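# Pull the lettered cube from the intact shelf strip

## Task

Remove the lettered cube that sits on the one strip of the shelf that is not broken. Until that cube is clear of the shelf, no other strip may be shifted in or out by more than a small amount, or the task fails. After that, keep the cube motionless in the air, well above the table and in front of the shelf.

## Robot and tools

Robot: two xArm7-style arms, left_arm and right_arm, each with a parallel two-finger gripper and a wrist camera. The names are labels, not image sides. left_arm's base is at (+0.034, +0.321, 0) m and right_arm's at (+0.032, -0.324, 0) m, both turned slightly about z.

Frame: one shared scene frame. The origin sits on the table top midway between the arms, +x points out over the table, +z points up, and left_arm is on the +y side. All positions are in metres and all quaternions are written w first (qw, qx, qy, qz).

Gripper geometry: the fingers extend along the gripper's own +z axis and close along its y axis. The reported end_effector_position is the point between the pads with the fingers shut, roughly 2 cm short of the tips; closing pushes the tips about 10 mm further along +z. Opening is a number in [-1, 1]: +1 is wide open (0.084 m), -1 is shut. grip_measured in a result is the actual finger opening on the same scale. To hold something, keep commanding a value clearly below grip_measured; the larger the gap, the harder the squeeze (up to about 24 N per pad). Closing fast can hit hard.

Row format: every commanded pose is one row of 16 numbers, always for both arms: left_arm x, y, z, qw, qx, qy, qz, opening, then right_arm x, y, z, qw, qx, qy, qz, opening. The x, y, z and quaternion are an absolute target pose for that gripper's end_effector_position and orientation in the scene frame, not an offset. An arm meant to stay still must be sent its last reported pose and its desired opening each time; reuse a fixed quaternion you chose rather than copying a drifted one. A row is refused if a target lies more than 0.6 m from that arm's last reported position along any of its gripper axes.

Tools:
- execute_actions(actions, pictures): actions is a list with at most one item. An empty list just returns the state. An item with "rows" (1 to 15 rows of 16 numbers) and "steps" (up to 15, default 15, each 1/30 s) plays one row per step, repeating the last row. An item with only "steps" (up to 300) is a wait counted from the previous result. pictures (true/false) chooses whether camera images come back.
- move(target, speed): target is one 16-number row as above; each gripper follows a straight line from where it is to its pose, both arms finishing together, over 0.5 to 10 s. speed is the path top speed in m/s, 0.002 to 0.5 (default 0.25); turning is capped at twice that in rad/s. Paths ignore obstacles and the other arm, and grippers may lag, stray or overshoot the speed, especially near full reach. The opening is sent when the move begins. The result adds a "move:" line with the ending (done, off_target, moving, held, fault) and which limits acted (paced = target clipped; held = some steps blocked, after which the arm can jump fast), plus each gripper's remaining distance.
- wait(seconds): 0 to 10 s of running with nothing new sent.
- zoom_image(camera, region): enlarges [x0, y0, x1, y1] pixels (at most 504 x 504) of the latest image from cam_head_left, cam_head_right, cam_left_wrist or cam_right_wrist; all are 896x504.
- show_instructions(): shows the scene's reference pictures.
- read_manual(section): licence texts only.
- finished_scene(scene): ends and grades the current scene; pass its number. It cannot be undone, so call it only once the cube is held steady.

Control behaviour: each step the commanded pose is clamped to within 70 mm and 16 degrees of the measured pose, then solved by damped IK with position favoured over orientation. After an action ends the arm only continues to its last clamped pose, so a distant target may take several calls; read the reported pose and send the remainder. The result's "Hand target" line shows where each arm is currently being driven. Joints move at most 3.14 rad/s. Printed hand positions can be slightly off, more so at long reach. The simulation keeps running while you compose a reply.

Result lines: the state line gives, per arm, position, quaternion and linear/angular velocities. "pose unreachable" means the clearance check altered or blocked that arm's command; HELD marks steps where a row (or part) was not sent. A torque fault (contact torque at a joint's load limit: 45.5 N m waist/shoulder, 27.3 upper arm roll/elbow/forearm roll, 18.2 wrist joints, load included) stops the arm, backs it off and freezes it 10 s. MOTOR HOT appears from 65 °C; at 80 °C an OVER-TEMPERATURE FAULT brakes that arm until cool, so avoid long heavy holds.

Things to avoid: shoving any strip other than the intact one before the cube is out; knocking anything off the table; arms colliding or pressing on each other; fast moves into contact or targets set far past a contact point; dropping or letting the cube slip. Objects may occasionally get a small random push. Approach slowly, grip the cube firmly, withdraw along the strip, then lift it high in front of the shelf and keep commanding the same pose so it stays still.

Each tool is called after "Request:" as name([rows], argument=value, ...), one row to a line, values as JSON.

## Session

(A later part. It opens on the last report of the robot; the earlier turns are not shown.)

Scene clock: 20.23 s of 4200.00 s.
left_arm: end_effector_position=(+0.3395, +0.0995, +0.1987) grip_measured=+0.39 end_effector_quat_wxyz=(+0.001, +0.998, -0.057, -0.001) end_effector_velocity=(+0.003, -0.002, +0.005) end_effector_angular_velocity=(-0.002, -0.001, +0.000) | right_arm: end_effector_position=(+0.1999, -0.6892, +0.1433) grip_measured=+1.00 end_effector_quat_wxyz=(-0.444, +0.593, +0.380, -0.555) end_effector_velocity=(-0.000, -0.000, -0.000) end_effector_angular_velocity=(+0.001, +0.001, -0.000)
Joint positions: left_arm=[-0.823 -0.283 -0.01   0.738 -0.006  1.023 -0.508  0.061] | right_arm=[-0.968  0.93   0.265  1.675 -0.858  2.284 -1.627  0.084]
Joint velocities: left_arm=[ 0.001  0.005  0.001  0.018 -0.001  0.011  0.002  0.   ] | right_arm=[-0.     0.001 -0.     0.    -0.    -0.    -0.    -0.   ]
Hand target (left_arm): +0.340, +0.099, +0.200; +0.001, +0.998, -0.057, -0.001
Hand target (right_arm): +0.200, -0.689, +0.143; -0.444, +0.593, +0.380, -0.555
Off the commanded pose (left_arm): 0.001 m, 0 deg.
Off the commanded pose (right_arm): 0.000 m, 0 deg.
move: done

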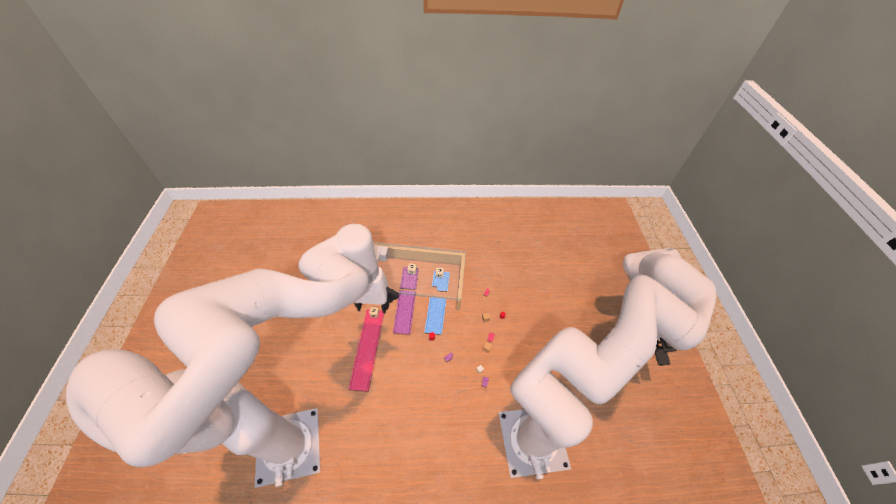

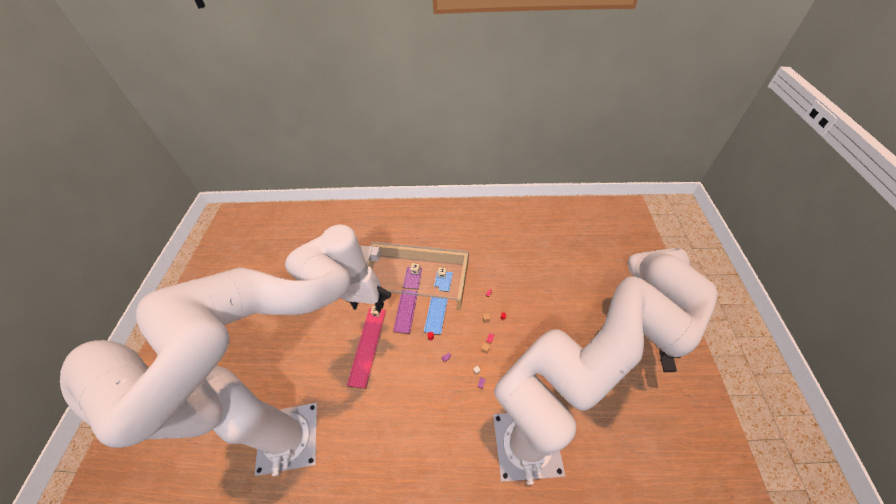

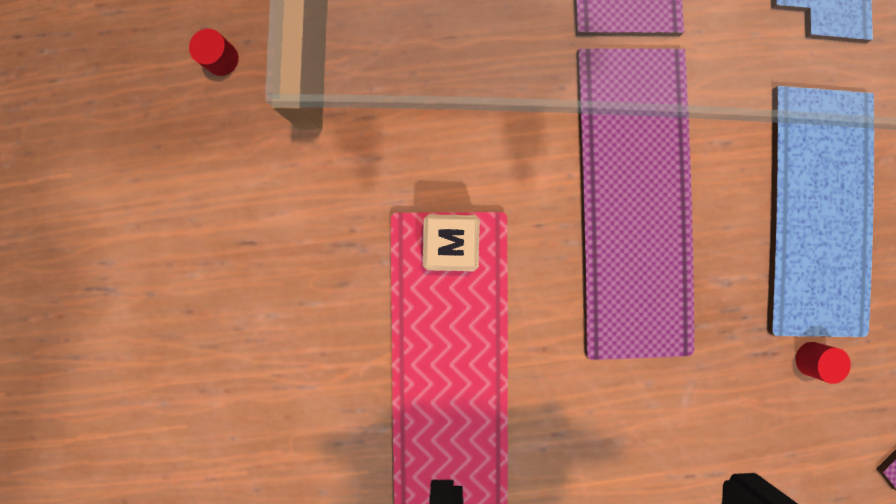

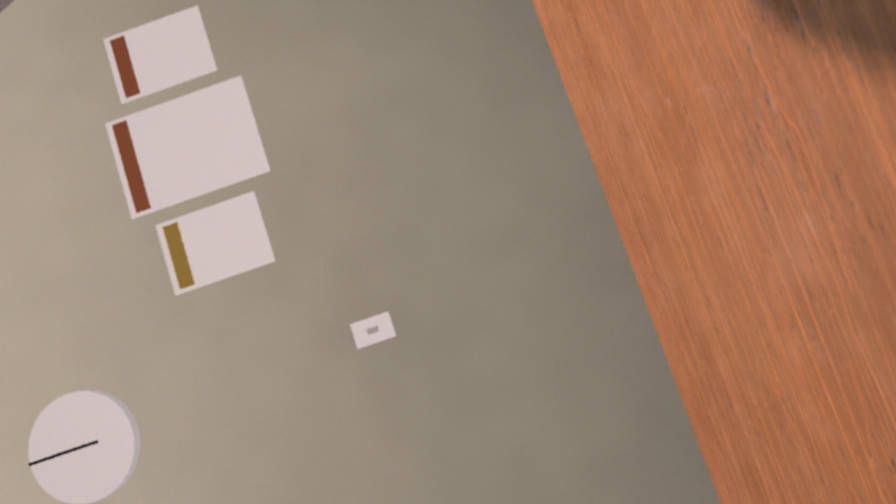

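Request:
move(target=[0.414,0.124,0.08,0,0.9984,-0.056,0,0.4,0.1999,-0.6892,0.1433,-0.444,0.593,0.38,-0.555,1])

Request:
move(target=[0.414,0.124,0.031,0,0.9984,-0.056,0,0.4,0.1999,-0.6892,0.1433,-0.444,0.593,0.38,-0.555,1], speed=0.05)

Request:
move(target=[0.414,0.124,0.031,0,0.9984,-0.056,0,-1,0.1999,-0.6892,0.1433,-0.444,0.593,0.38,-0.555,1])

Request:
move(target=[0.39,0.11,0.2,0,0.9984,-0.056,0,-1,0.1999,-0.6892,0.1433,-0.444,0.593,0.38,-0.555,1], speed=0.15)

Scene clock: 27.70 s of 4200.00 s.
left_arm: end_effector_position=(+0.4138, +0.1241, +0.0806) grip_measured=+0.39 end_effector_quat_wxyz=(+0.000, +0.998, -0.056, +0.001) end_effector_velocity=(-0.000, +0.002, -0.003) end_effector_angular_velocity=(+0.002, +0.004, +0.003) | right_arm: end_effector_position=(+0.1999, -0.6892, +0.1433) grip_measured=+1.00 end_effector_quat_wxyz=(-0.444, +0.593, +0.380, -0.555) end_effector_velocity=(+0.000, +0.000, -0.000) end_effector_angular_velocity=(+0.000, +0.000, -0.000)
Joint positions: left_arm=[-0.755  0.091  0.069  0.755 -0.009  0.662 -0.359  0.061] | right_arm=[-0.968  0.93   0.265  1.675 -0.858  2.284 -1.627  0.084]
Joint velocities: left_arm=[ 0.002  0.006  0.002 -0.001 -0.001 -0.003  0.002  0.   ] | right_arm=[-0.  0.  0.  0.  0.  0. -0. -0.]
Hand target (left_arm): +0.414, +0.124, +0.080; -0.000, +0.998, -0.056, +0.000
Hand target (right_arm): +0.200, -0.689, +0.143; -0.444, +0.593, +0.380, -0.555
Off the commanded pose (left_arm): 0.001 m, 0 deg.
Off the commanded pose (right_arm): 0.000 m, 0 deg.
After step 90, 3.37 s passed at rest.
move: done

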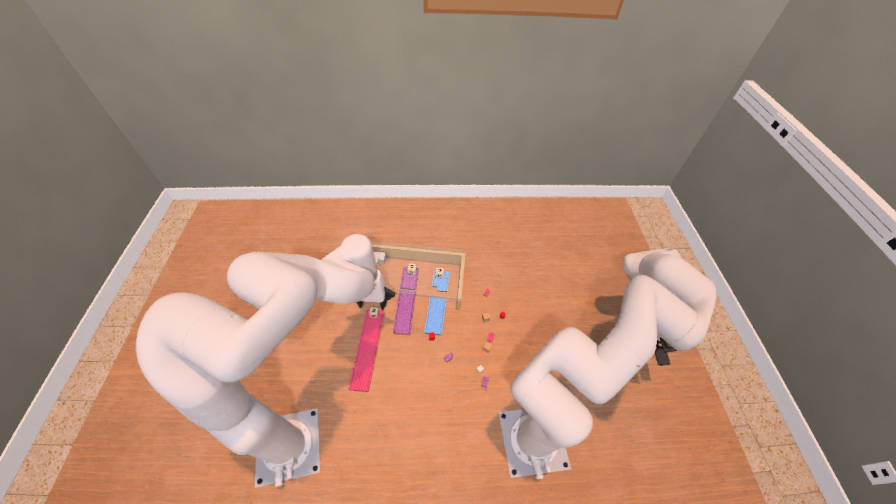

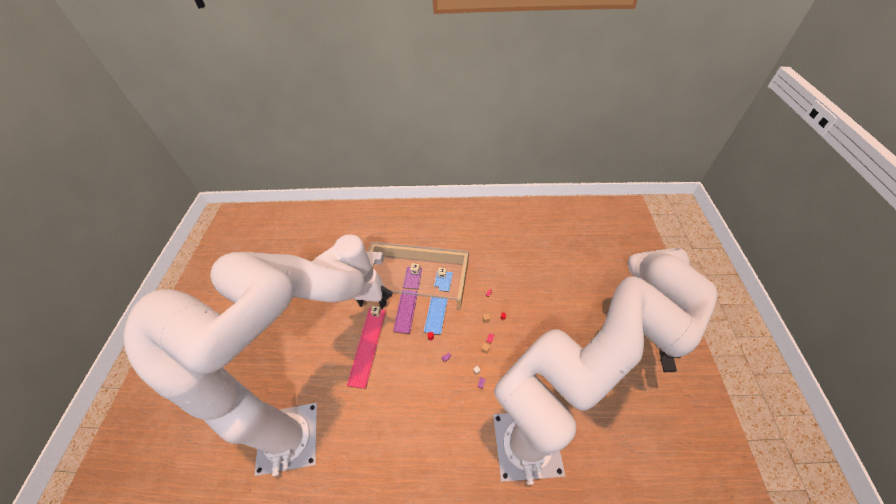

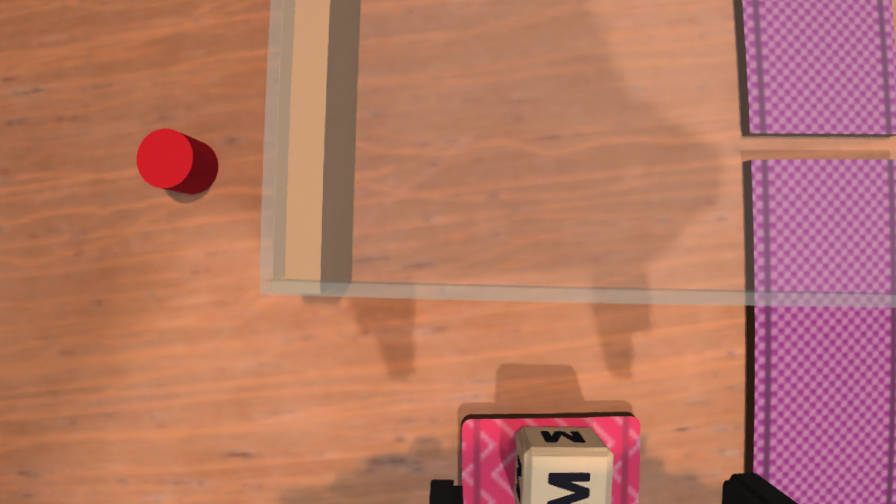

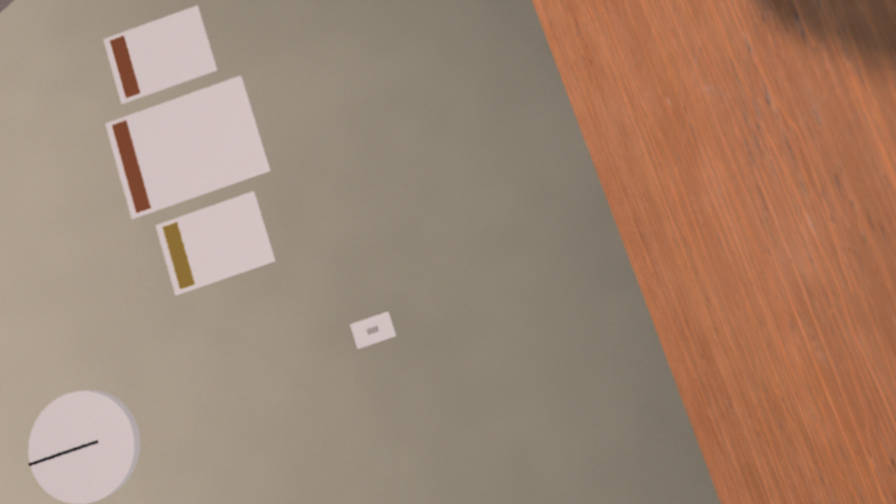

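Scene clock: 29.00 s of 4200.00 s.
left_arm: end_effector_position=(+0.4141, +0.1241, +0.0313) grip_measured=+0.39 end_effector_quat_wxyz=(-0.000, +0.998, -0.056, +0.000) end_effector_velocity=(+0.001, -0.000, -0.000) end_effector_angular_velocity=(-0.000, -0.002, -0.000) | right_arm: end_effector_position=(+0.1999, -0.6892, +0.1433) grip_measured=+1.00 end_effector_quat_wxyz=(-0.444, +0.593, +0.380, -0.555) end_effector_velocity=(-0.000, -0.000, +0.000) end_effector_angular_velocity=(-0.001, -0.000, -0.001)
Joint positions: left_arm=[-0.752  0.217  0.064  0.736 -0.027  0.518 -0.346  0.061] | right_arm=[-0.968  0.93   0.265  1.675 -0.858  2.284 -1.627  0.084]
Joint velocities: left_arm=[ 0.     0.002  0.     0.001  0.    -0.003  0.001  0.   ] | right_arm=[-0.001 -0.     0.     0.     0.     0.     0.001  0.   ]
Hand target (left_arm): +0.414, +0.124, +0.031; -0.000, +0.998, -0.056, +0.000
Hand target (right_arm): +0.200, -0.689, +0.143; -0.444, +0.593, +0.380, -0.555
Off the commanded pose (left_arm): 0.000 m, 0 deg.
Off the commanded pose (right_arm): 0.000 m, 0 deg.
move: done

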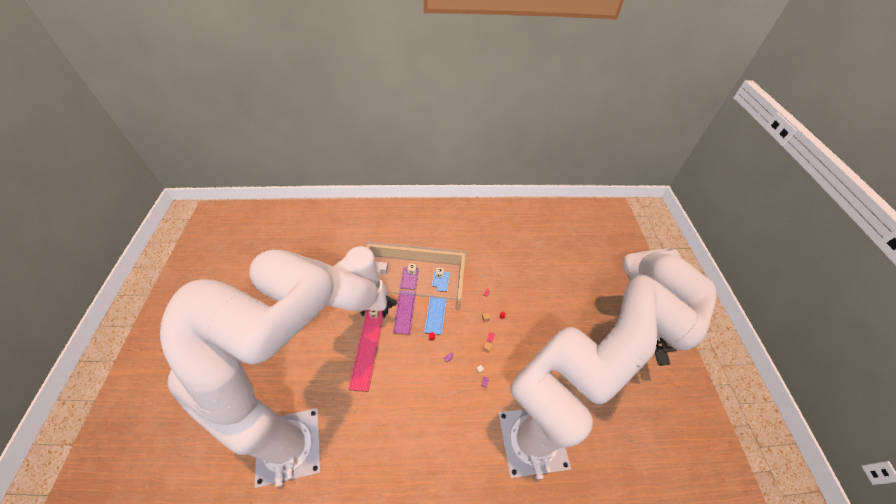

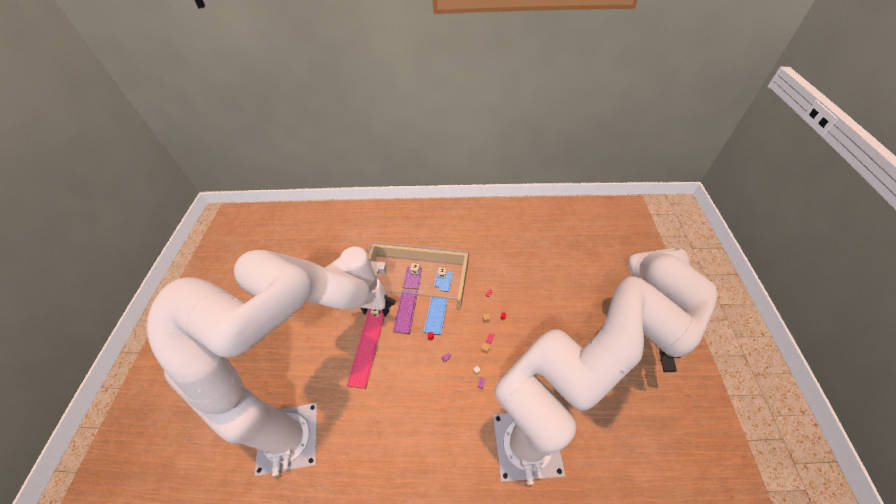

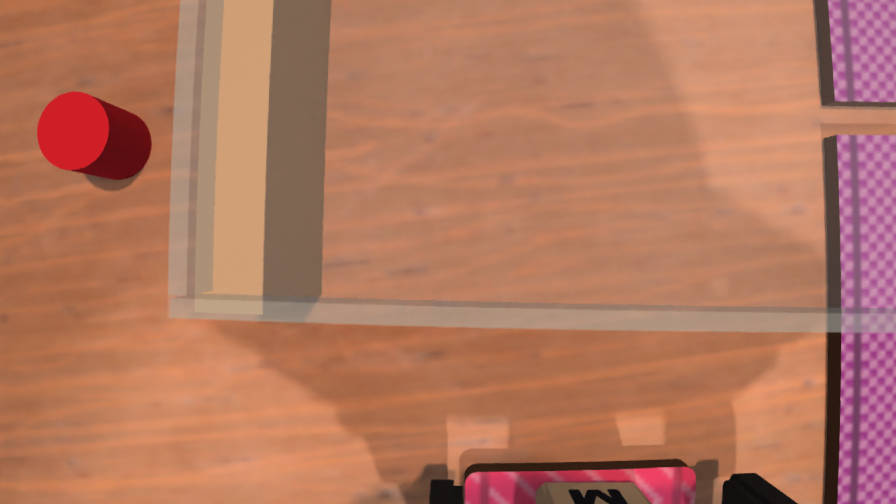

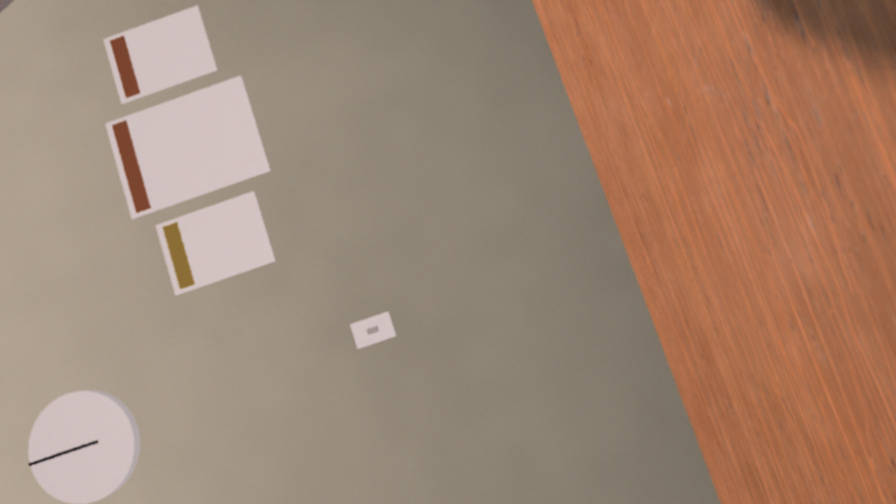

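Scene clock: 29.70 s of 4200.00 s.
left_arm: end_effector_position=(+0.4143, +0.1239, +0.0313) grip_measured=-0.43 end_effector_quat_wxyz=(+0.000, +0.998, -0.056, +0.000) end_effector_velocity=(-0.000, +0.000, -0.000) end_effector_angular_velocity=(-0.000, +0.000, +0.001) | right_arm: end_effector_position=(+0.1999, -0.6892, +0.1433) grip_measured=+1.00 end_effector_quat_wxyz=(-0.444, +0.593, +0.380, -0.555) end_effector_velocity=(-0.000, +0.000, -0.000) end_effector_angular_velocity=(+0.001, -0.000, -0.002)
Joint positions: left_arm=[-0.751  0.218  0.064  0.736 -0.028  0.518 -0.345  0.025] | right_arm=[-0.968  0.93   0.265  1.675 -0.858  2.284 -1.627  0.084]
Joint velocities: left_arm=[ 0.     0.    -0.    -0.    -0.001 -0.     0.    -0.   ] | right_arm=[-0.001  0.    -0.     0.     0.001 -0.    -0.    -0.   ]
Hand target (left_arm): +0.414, +0.124, +0.031; -0.000, +0.998, -0.056, +0.000
Hand target (right_arm): +0.200, -0.689, +0.143; -0.444, +0.593, +0.380, -0.555
Off the commanded pose (left_arm): 0.000 m, 0 deg.
Off the commanded pose (right_arm): 0.000 m, 0 deg.
move: done

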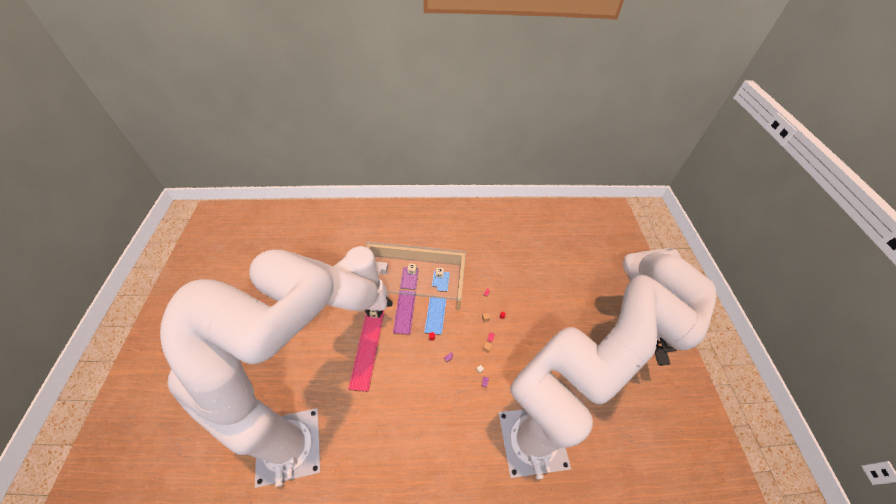

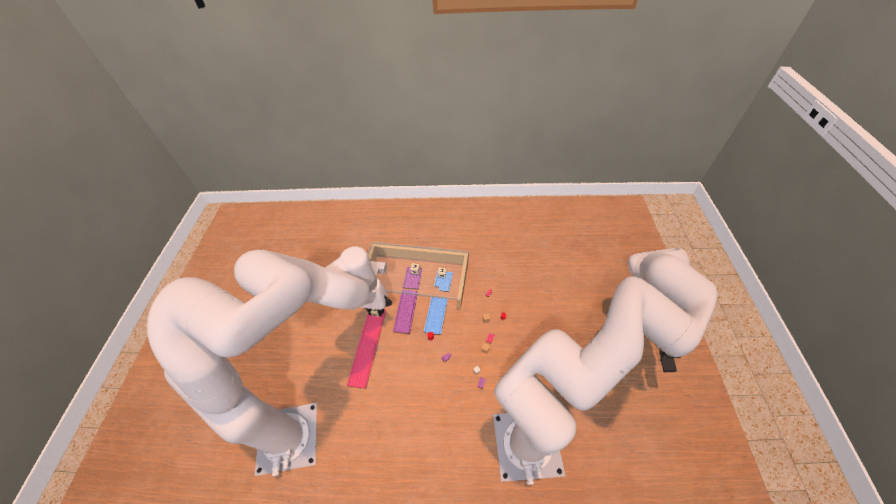

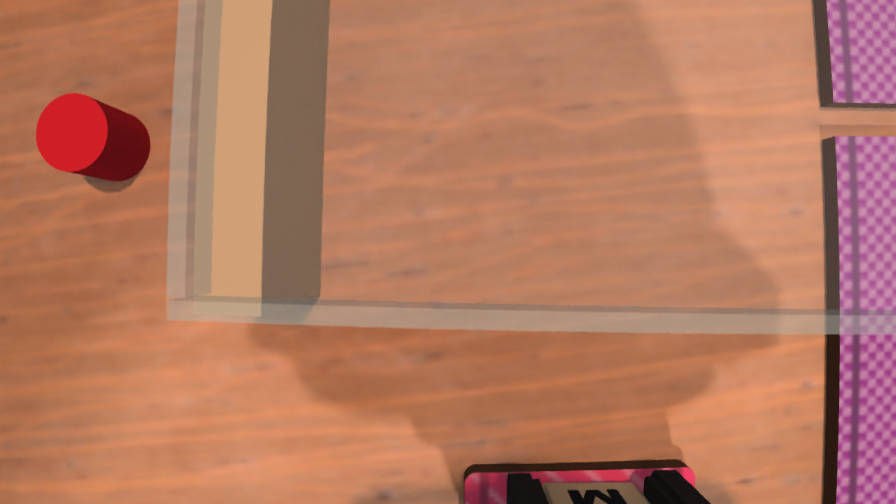

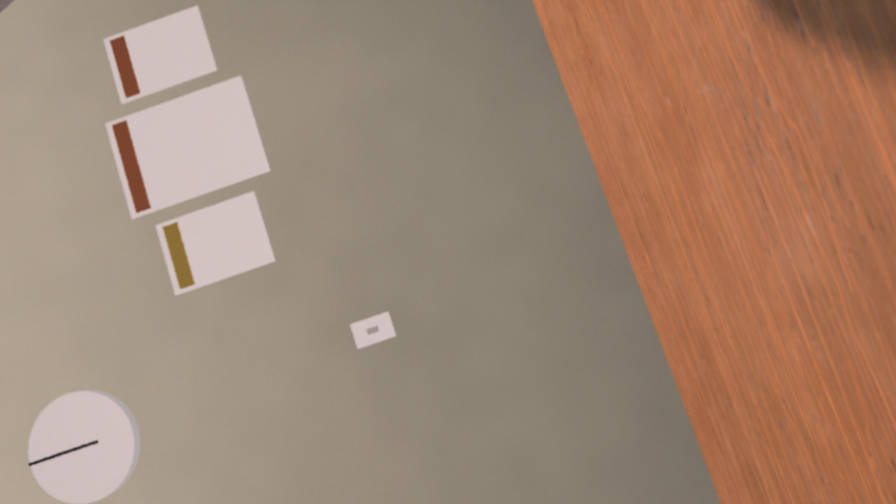

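Scene clock: 31.27 s of 4200.00 s.
left_arm: end_effector_position=(+0.3901, +0.1096, +0.1992) grip_measured=-0.43 end_effector_quat_wxyz=(+0.000, +0.998, -0.057, -0.001) end_effector_velocity=(+0.000, -0.001, +0.003) end_effector_angular_velocity=(-0.002, -0.003, -0.001) | right_arm: end_effector_position=(+0.1999, -0.6892, +0.1433) grip_measured=+1.00 end_effector_quat_wxyz=(-0.444, +0.593, +0.380, -0.555) end_effector_velocity=(+0.000, -0.000, +0.000) end_effector_angular_velocity=(-0.001, -0.001, +0.000)
Joint positions: left_arm=[-0.784 -0.158  0.04   0.86   0.006  1.019 -0.427  0.025] | right_arm=[-0.968  0.93   0.265  1.675 -0.858  2.284 -1.627  0.084]
Joint velocities: left_arm=[-0.001 -0.003 -0.001  0.006 -0.     0.006 -0.001 -0.   ] | right_arm=[ 0. -0.  0.  0. -0. -0.  0. -0.]
Hand target (left_arm): +0.390, +0.109, +0.200; +0.001, +0.998, -0.057, -0.000
Hand target (right_arm): +0.200, -0.689, +0.143; -0.444, +0.593, +0.380, -0.555
Off the commanded pose (left_arm): 0.001 m, 0 deg.
Off the commanded pose (right_arm): 0.000 m, 0 deg.
move: done

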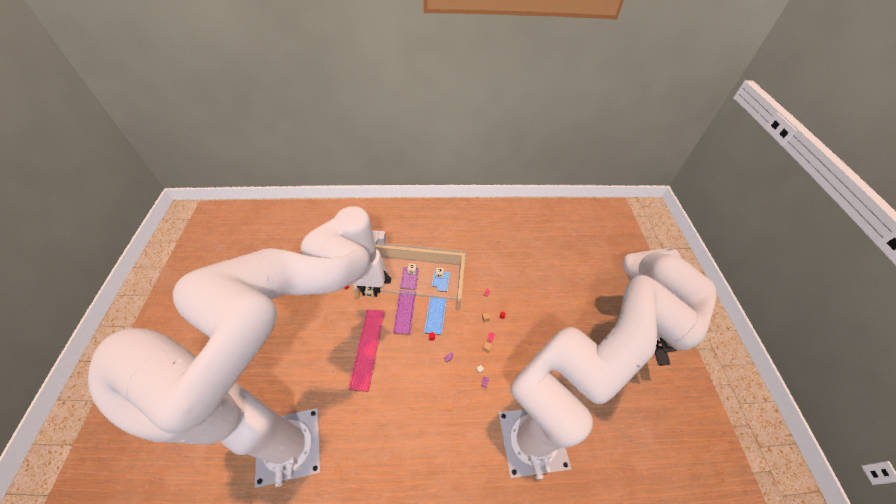

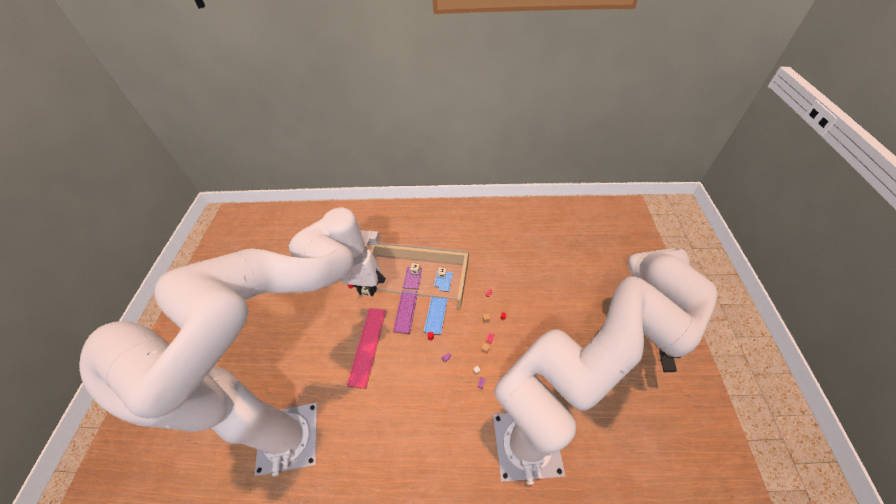

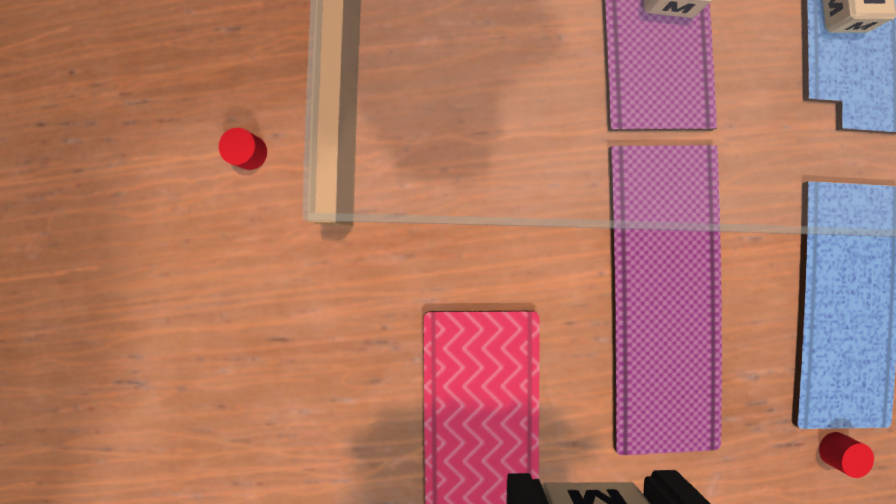

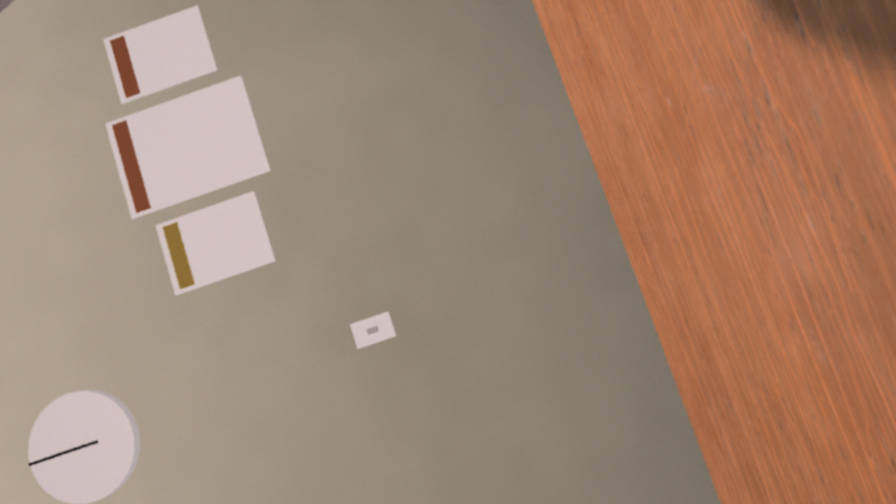

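Request:
finished_scene(scene=2)

The scene is finished: the task was done.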